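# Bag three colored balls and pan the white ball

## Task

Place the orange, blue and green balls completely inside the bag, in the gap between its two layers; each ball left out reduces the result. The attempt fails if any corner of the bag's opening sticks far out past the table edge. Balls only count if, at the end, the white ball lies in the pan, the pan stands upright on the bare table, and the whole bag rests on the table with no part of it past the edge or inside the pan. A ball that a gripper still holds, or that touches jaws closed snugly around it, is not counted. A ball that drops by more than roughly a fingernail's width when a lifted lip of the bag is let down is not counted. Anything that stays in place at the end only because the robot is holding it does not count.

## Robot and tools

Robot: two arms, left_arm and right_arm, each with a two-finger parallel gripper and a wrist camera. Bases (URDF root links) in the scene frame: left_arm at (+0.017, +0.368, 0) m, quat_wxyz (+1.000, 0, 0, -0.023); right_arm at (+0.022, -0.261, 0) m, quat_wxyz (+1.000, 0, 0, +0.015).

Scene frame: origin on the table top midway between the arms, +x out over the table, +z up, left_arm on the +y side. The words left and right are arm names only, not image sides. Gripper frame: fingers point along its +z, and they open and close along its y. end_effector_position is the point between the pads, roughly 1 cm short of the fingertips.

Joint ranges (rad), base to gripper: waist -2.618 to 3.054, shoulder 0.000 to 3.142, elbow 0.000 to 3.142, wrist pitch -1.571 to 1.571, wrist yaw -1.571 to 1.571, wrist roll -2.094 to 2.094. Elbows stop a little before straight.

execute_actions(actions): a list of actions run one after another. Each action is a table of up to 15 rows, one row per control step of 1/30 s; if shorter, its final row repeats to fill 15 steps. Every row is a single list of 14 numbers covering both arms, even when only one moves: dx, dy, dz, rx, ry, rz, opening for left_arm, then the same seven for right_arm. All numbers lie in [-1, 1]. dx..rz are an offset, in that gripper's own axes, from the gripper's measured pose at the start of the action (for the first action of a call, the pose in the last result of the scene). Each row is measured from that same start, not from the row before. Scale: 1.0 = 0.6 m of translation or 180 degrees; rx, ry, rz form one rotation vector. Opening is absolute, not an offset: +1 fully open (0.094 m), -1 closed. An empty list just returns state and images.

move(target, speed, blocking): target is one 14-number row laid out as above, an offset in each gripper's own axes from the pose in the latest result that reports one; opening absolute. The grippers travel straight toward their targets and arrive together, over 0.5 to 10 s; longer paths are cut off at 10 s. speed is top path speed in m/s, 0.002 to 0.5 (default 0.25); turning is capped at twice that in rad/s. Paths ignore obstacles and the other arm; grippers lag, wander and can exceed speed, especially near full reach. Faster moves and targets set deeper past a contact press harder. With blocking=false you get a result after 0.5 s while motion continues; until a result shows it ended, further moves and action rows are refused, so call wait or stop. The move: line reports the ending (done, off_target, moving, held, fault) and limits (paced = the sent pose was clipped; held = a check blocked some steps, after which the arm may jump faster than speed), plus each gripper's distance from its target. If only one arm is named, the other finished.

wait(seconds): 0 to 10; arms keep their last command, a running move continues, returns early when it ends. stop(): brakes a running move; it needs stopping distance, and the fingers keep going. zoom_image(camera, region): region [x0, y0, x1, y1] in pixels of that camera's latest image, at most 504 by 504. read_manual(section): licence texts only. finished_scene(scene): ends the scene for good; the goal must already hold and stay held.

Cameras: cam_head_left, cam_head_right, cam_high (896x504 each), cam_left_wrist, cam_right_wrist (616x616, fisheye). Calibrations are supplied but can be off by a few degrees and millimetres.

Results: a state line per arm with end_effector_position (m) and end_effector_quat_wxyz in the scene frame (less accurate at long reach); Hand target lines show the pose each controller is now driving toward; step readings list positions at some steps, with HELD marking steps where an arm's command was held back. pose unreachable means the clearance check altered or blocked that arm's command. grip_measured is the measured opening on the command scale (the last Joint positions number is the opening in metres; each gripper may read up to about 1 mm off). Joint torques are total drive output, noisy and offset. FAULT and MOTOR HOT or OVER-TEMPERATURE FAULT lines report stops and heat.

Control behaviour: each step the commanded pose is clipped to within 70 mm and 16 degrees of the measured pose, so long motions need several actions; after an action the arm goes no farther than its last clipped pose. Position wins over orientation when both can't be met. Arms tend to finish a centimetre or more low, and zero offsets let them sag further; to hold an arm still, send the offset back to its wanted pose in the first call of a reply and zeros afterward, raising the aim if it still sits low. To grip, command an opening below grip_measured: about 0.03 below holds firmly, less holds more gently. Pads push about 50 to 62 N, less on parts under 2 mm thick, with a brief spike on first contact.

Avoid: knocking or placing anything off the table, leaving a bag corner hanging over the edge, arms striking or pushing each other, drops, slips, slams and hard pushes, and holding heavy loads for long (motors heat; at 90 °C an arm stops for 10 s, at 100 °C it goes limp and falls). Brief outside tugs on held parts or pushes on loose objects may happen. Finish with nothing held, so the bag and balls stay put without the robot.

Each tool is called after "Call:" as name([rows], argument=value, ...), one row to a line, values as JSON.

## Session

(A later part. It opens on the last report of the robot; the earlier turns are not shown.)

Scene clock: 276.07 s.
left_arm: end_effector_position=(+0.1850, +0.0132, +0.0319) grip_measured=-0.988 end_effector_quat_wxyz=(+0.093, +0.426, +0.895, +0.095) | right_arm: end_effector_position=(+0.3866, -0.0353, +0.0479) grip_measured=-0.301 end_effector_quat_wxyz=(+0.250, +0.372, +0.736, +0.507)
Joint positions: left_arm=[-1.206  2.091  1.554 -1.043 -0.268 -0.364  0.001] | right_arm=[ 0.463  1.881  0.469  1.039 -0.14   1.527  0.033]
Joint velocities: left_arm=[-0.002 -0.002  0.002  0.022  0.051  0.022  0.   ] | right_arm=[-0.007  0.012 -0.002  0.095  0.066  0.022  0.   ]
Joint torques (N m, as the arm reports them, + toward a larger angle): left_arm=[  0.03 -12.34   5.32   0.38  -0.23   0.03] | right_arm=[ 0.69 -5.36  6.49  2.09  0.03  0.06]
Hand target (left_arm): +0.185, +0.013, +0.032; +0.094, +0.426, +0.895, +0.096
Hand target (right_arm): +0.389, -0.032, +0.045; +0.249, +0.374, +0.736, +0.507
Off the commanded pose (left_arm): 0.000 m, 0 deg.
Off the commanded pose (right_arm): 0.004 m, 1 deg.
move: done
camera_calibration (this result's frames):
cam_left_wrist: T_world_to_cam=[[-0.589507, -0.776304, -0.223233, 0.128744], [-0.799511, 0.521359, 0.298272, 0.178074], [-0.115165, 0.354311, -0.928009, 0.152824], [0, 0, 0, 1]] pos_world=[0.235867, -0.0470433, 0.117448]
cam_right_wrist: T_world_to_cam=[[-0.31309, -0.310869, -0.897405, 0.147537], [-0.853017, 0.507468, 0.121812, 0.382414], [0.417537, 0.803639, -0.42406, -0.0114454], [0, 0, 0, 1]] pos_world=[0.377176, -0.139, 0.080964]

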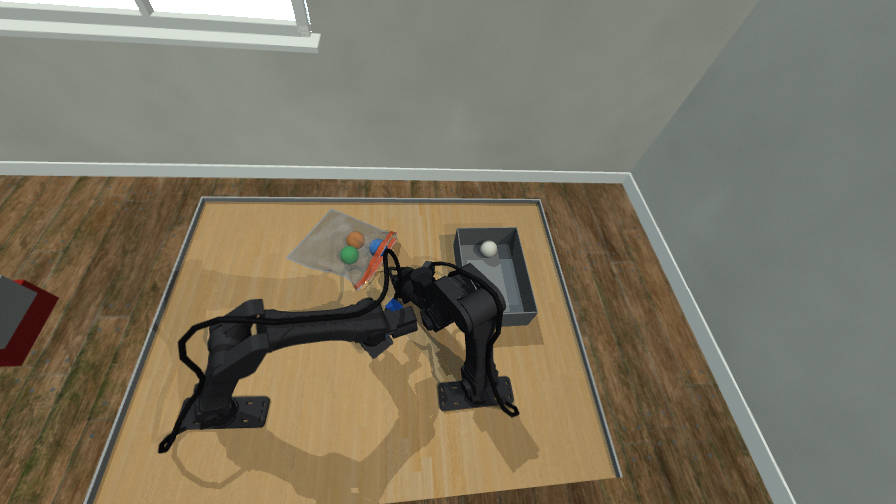

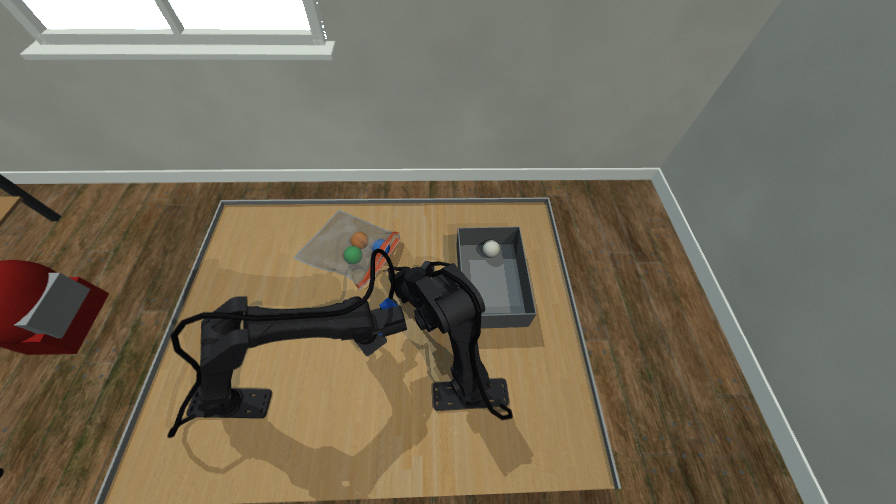

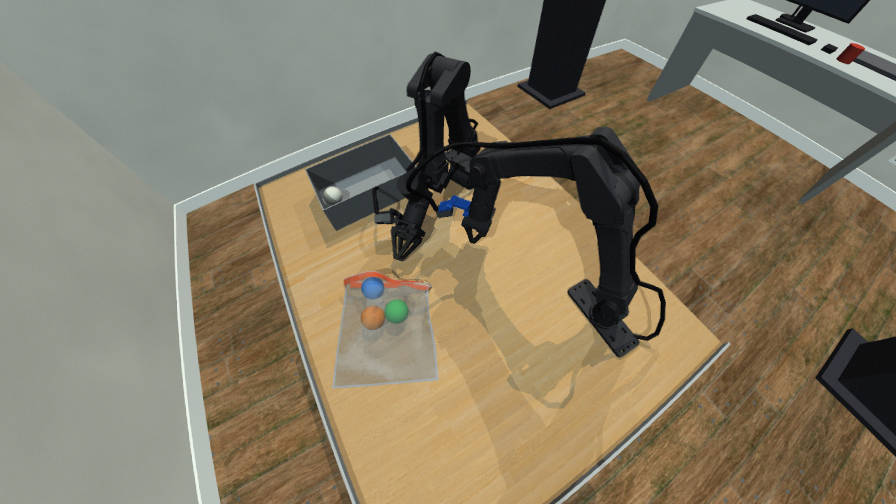

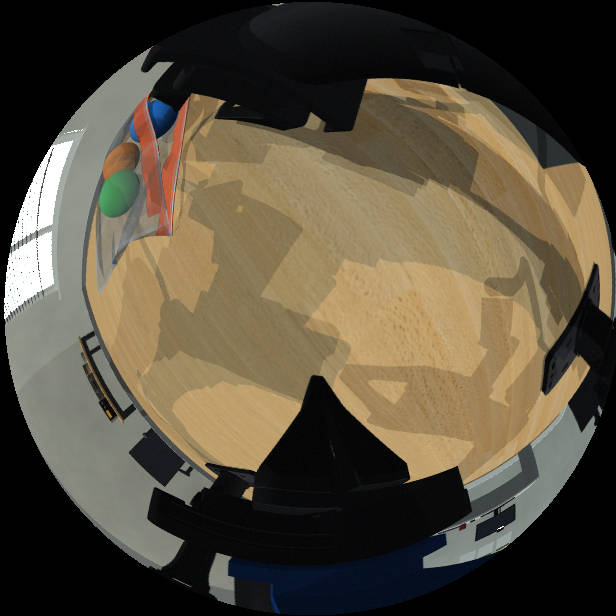

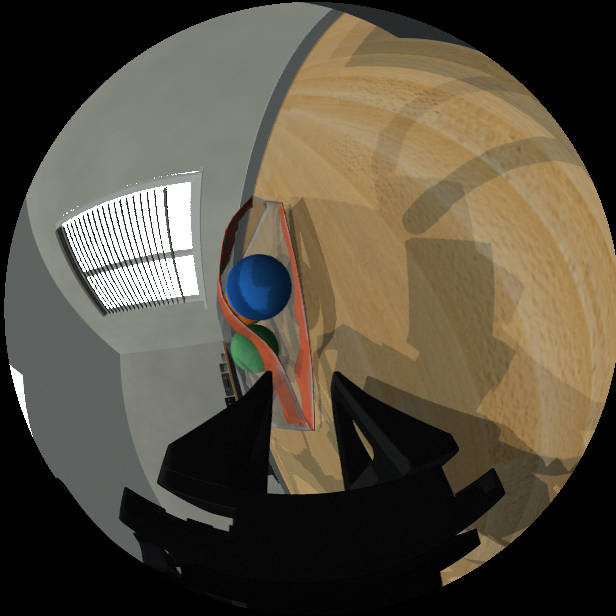

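Call:
move(target=[0,0,0,0,0,0,-1, 0,0,-0.12,0,0,0,-0.3], speed=0.1)

Scene clock: 278.23 s.
left_arm: end_effector_position=(+0.1847, +0.0131, +0.0319) grip_measured=-0.988 end_effector_quat_wxyz=(+0.093, +0.426, +0.895, +0.095) | right_arm: end_effector_position=(+0.3370, -0.0720, +0.0769) grip_measured=-0.301 end_effector_quat_wxyz=(+0.250, +0.373, +0.730, +0.515)
Joint positions: left_arm=[-1.206  2.091  1.554 -1.043 -0.266 -0.364  0.001] | right_arm=[ 0.417  1.542  0.245  0.94  -0.186  1.523  0.033]
Joint velocities: left_arm=[-0.032 -0.002 -0.012  0.007 -0.037 -0.022 -0.   ] | right_arm=[ 0.012 -0.007 -0.007 -0.125 -0.051 -0.007 -0.001]
Joint torques (N m, as the arm reports them, + toward a larger angle): left_arm=[ -0.02 -12.31   5.39   0.38  -0.22   0.01] | right_arm=[-0.73 -6.32  4.39  1.84 -0.09 -0.13]
Hand target (left_arm): +0.185, +0.013, +0.032; +0.093, +0.426, +0.895, +0.095
Hand target (right_arm): +0.333, -0.077, +0.074; +0.251, +0.372, +0.736, +0.507
Off the commanded pose (left_arm): 0.000 m, 0 deg.
Off the commanded pose (right_arm): 0.006 m, 1 deg.
move: done
camera_calibration (this result's frames):
cam_left_wrist: T_world_to_cam=[[-0.589897, -0.776447, -0.2217, 0.128486], [-0.798979, 0.521525, 0.299407, 0.177768], [-0.116852, 0.353753, -0.928011, 0.15306], [0, 0, 0, 1]] pos_world=[0.235712, -0.0470935, 0.117302]
cam_right_wrist: T_world_to_cam=[[-0.306991, -0.293462, -0.905338, 0.146424], [-0.853001, 0.506722, 0.124992, 0.354949], [0.422074, 0.810625, -0.405883, 0.0485842], [0, 0, 0, 1]] pos_world=[0.327216, -0.176274, 0.107917]

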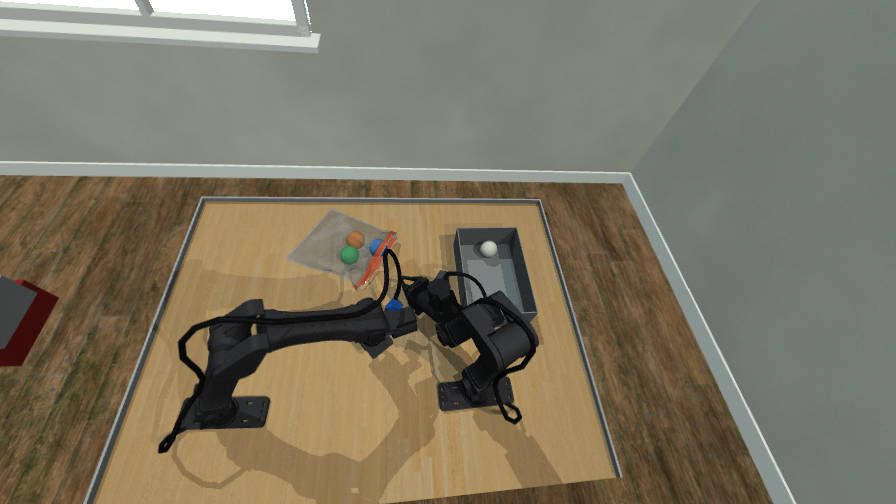

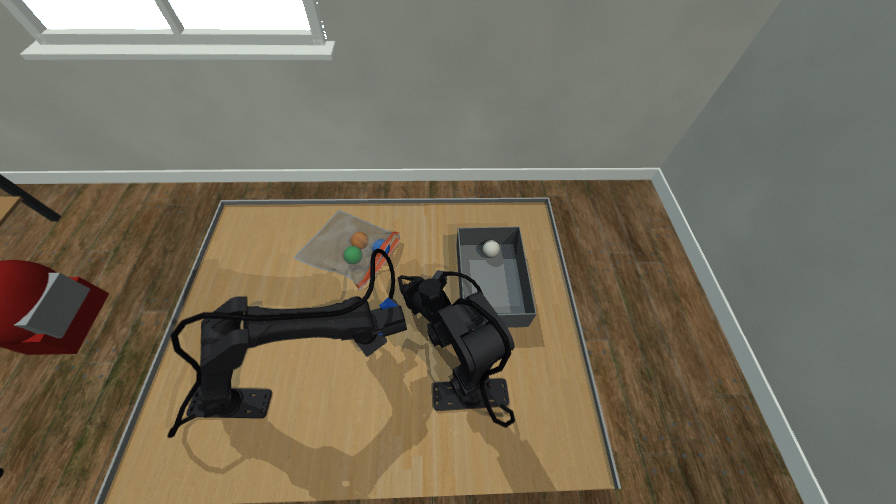

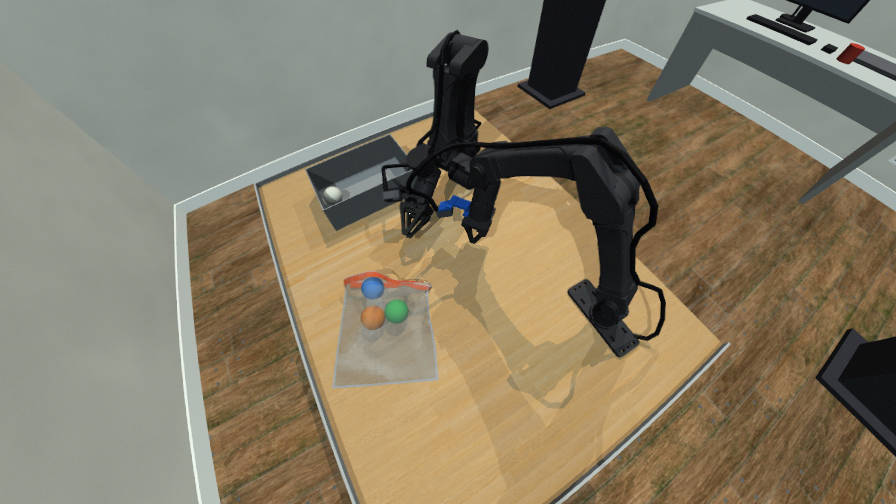

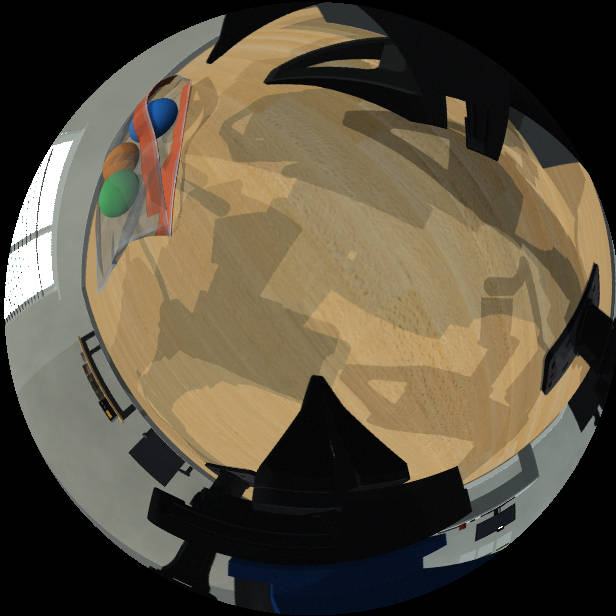

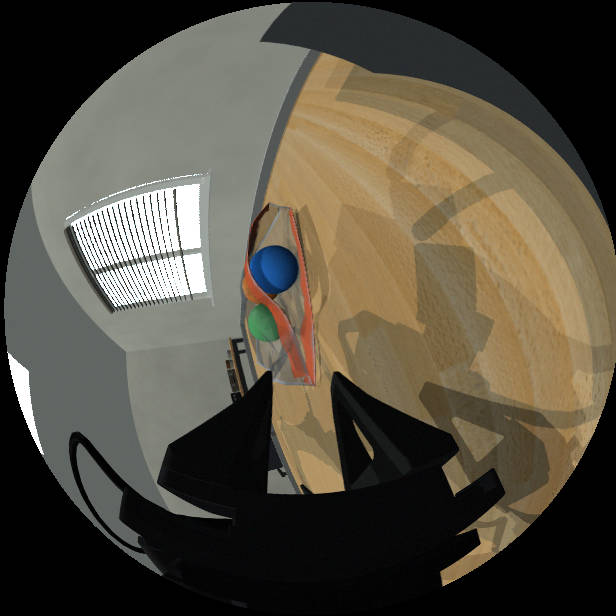

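Call:
move(target=[0,0,0,0,0,0,-1, 0.03,0,0.19,0,0,0,-0.2], speed=0.08)

Call:
zoom_image(camera="cam_high", region=[300,200,500,340])

Scene clock: 281.37 s.
left_arm: end_effector_position=(+0.1844, +0.0130, +0.0318) grip_measured=-0.988 end_effector_quat_wxyz=(+0.092, +0.426, +0.895, +0.094) | right_arm: end_effector_position=(+0.4087, +0.0045, +0.0424) grip_measured=-0.201 end_effector_quat_wxyz=(+0.251, +0.371, +0.728, +0.519)
Joint positions: left_arm=[-1.206  2.091  1.554 -1.043 -0.264 -0.364  0.001] | right_arm=[ 0.542  2.019  0.621  1.055 -0.072  1.567  0.038]
Joint velocities: left_arm=[ 0.022 -0.022 -0.012  0.051  0.022 -0.051 -0.002] | right_arm=[ 0.007 -0.007  0.012  0.007 -0.066  0.022  0.001]
Joint torques (N m, as the arm reports them, + toward a larger angle): left_arm=[  0.1  -12.28   5.37   0.38  -0.19   0.  ] | right_arm=[ 0.71 -6.71  6.68  2.05  0.04  0.05]
Hand target (left_arm): +0.185, +0.013, +0.032; +0.093, +0.426, +0.895, +0.095
Hand target (right_arm): +0.410, +0.008, +0.037; +0.249, +0.374, +0.729, +0.516
Off the commanded pose (left_arm): 0.000 m, 0 deg.
Off the commanded pose (right_arm): 0.006 m, 1 deg.
move: done
camera_calibration (this result's frames):
cam_left_wrist: T_world_to_cam=[[-0.590206, -0.776562, -0.220473, 0.128279], [-0.798552, 0.521657, 0.300314, 0.177523], [-0.118201, 0.353307, -0.92801, 0.153249], [0, 0, 0, 1]] pos_world=[0.235587, -0.0471337, 0.117186]
cam_right_wrist: T_world_to_cam=[[-0.299006, -0.288617, -0.909558, 0.156562], [-0.855219, 0.503884, 0.121252, 0.382646], [0.423316, 0.814126, -0.397495, -0.0585301], [0, 0, 0, 1]] pos_world=[0.398835, -0.0999717, 0.07274]

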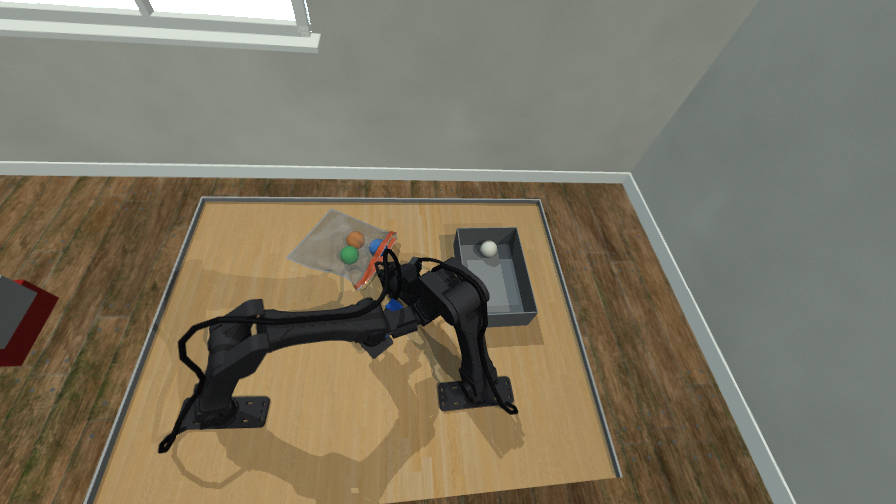

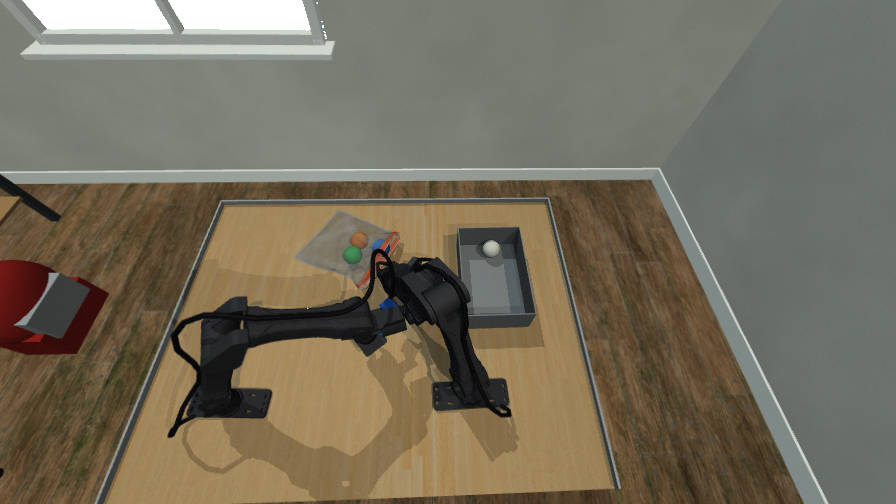

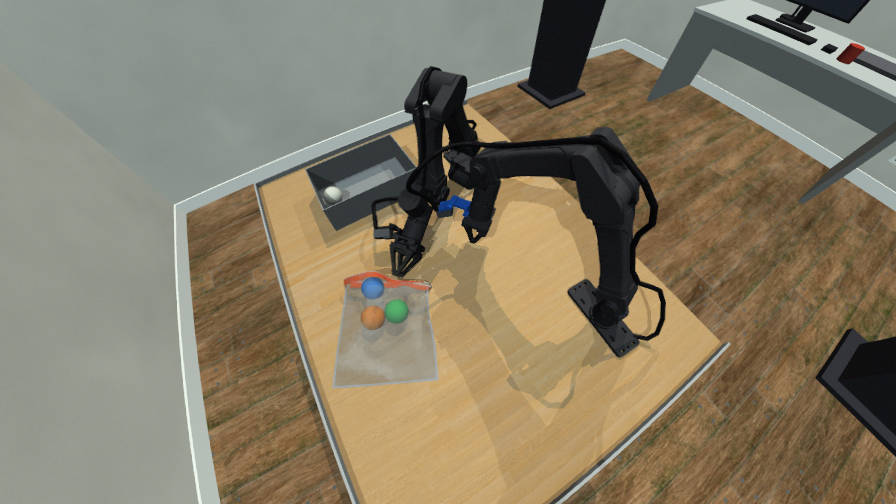

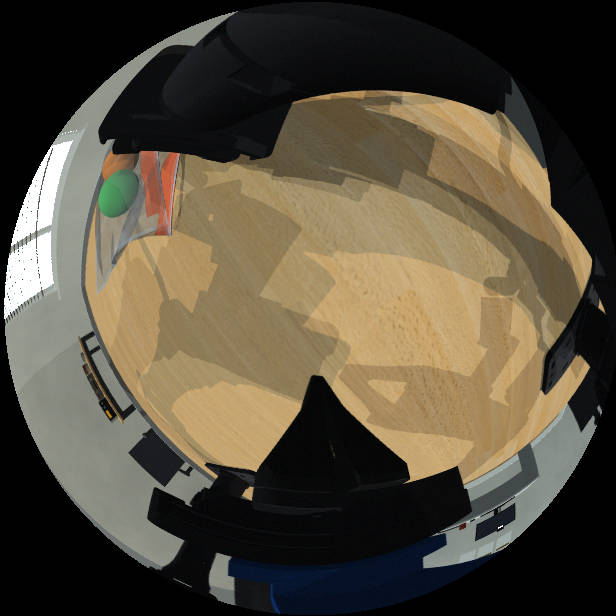

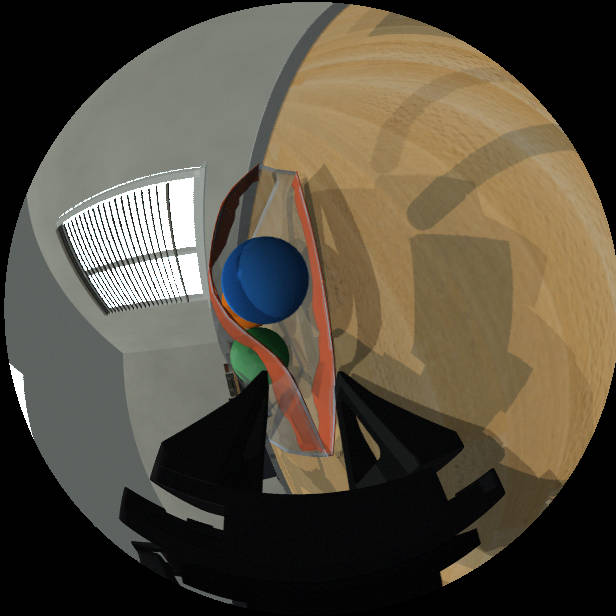

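Region (300, 200, 500, 340) of cam_high's 896x504 image, scaled by 2.520, with more detail than that image has; it fills the top 353 rows of this view, and the rest is white.

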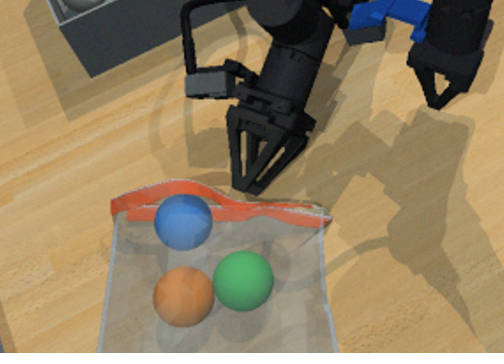

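Call:
move(target=[0,0,0,0,0,0,-1, 0,0.03,0.065,0,0,0,-0.1], speed=0.04)

Call:
zoom_image(camera="cam_high", region=[300,200,500,340])

Call:
zoom_image(camera="cam_right_wrist", region=[150,200,450,500])

Scene clock: 283.10 s.
left_arm: end_effector_position=(+0.1877, +0.0172, +0.0318) grip_measured=-0.988 end_effector_quat_wxyz=(+0.089, +0.412, +0.901, +0.097) | right_arm: end_effector_position=(+0.4414, +0.0250, +0.0575) grip_measured=-0.101 end_effector_quat_wxyz=(+0.259, +0.367, +0.719, +0.531)
Joint positions: left_arm=[-1.194  2.091  1.554 -1.053 -0.264 -0.384  0.001] | right_arm=[ 0.542  2.065  0.779  0.977 -0.07   1.567  0.042]
Joint velocities: left_arm=[-0.002 -0.002 -0.022 -0.022 -0.022 -0.066  0.001] | right_arm=[-0.002 -0.017  0.007  0.007 -0.051 -0.066 -0.   ]
Joint torques (N m, as the arm reports them, + toward a larger angle): left_arm=[ -0.99 -12.4    5.23   0.46  -0.2    0.2 ] | right_arm=[ 0.95 -7.51  8.1   1.86  0.06  0.05]
Hand target (left_arm): +0.184, +0.013, +0.032; +0.092, +0.426, +0.895, +0.094
Hand target (right_arm): +0.442, +0.030, +0.047; +0.251, +0.371, +0.727, +0.520
Off the commanded pose (left_arm): 0.005 m, 2 deg.
Off the commanded pose (right_arm): 0.012 m, 2 deg.
move: off_target (right_arm)
camera_calibration (this result's frames):
cam_left_wrist: T_world_to_cam=[[-0.565872, -0.793697, -0.223234, 0.129308], [-0.81412, 0.495069, 0.303504, 0.181207], [-0.130374, 0.353483, -0.926311, 0.154407], [0, 0, 0, 1]] pos_world=[0.240826, -0.0416591, 0.116898]
cam_right_wrist: T_world_to_cam=[[-0.273666, -0.271598, -0.922682, 0.175177], [-0.857114, 0.50414, 0.105821, 0.400216], [0.436419, 0.819803, -0.370757, -0.0905952], [0, 0, 0, 1]] pos_world=[0.430509, -0.0799169, 0.0856923]

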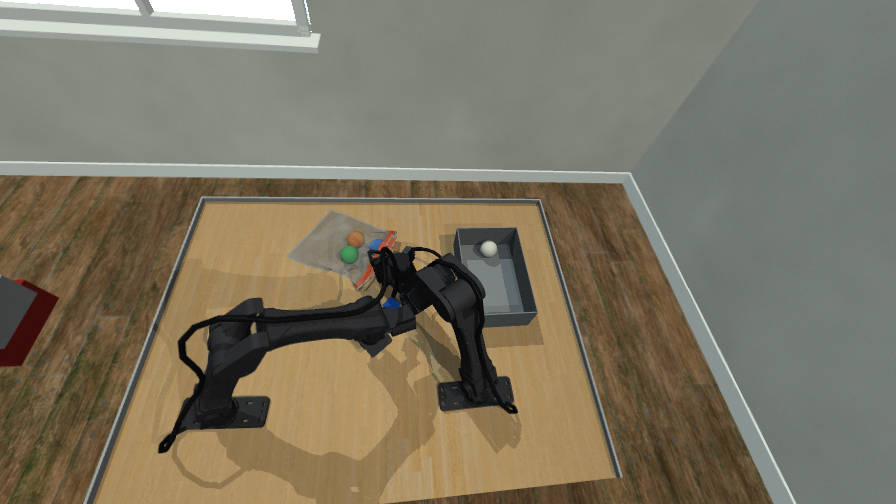

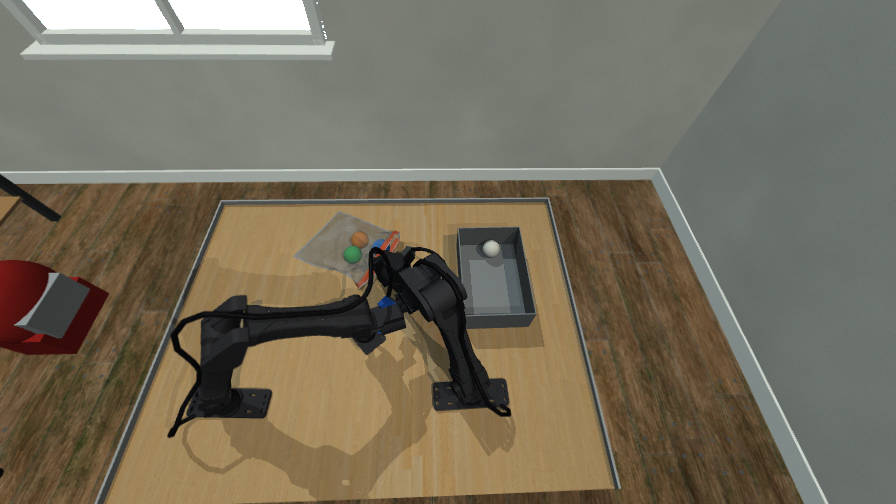

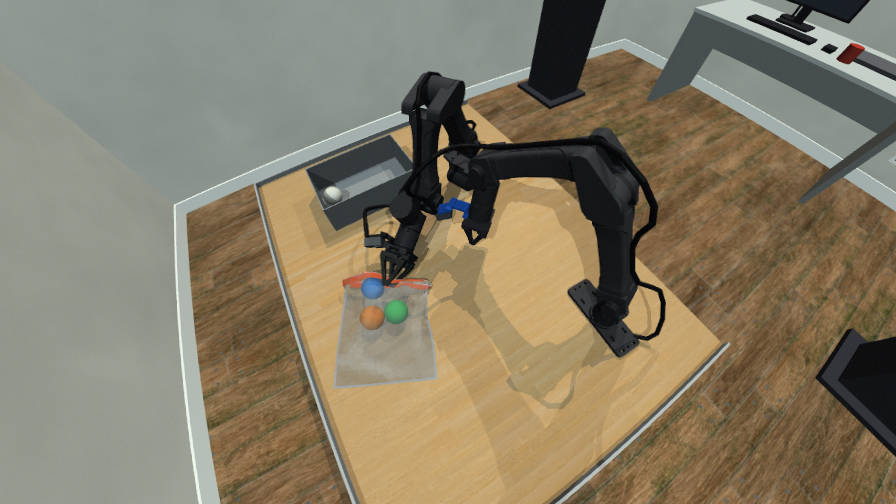

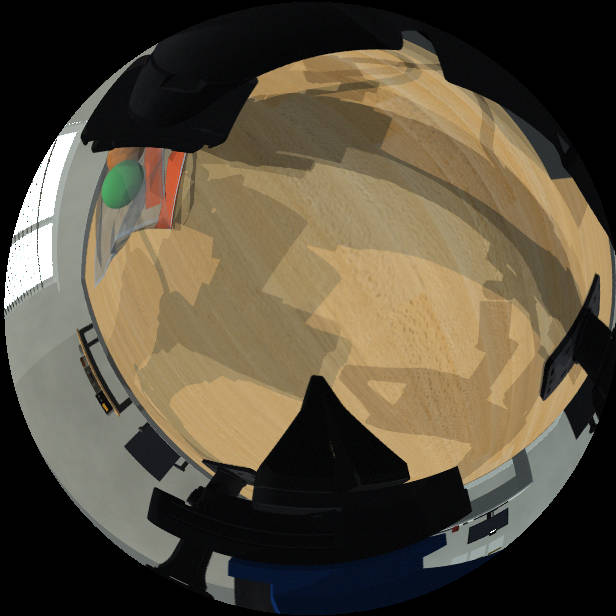

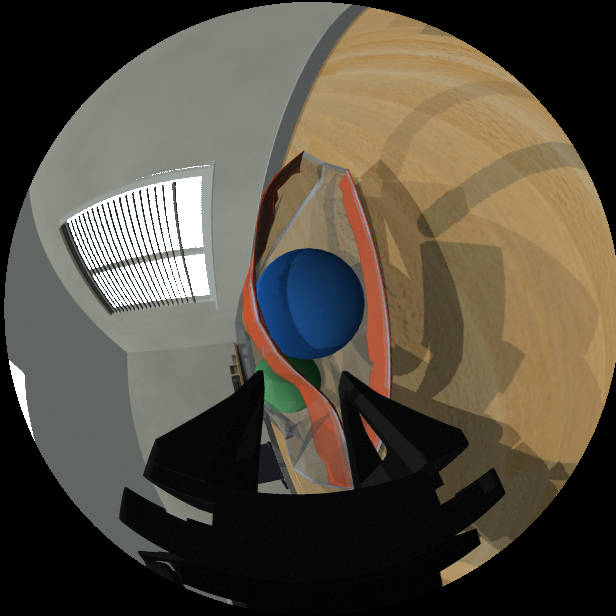

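Region (300, 200, 500, 340) of cam_high's 896x504 image, scaled by 2.520, with more detail than that image has; it fills the top 353 rows of this view, and the rest is white.

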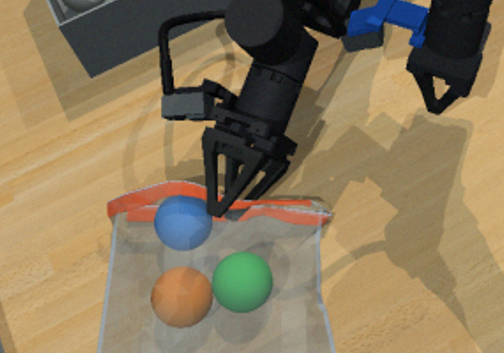

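Region (150, 200, 450, 500) of cam_right_wrist's 616x616 image, scaled by 1.680, with more detail than that image has.

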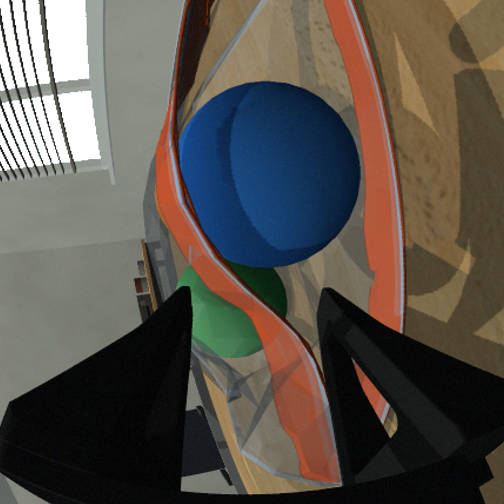

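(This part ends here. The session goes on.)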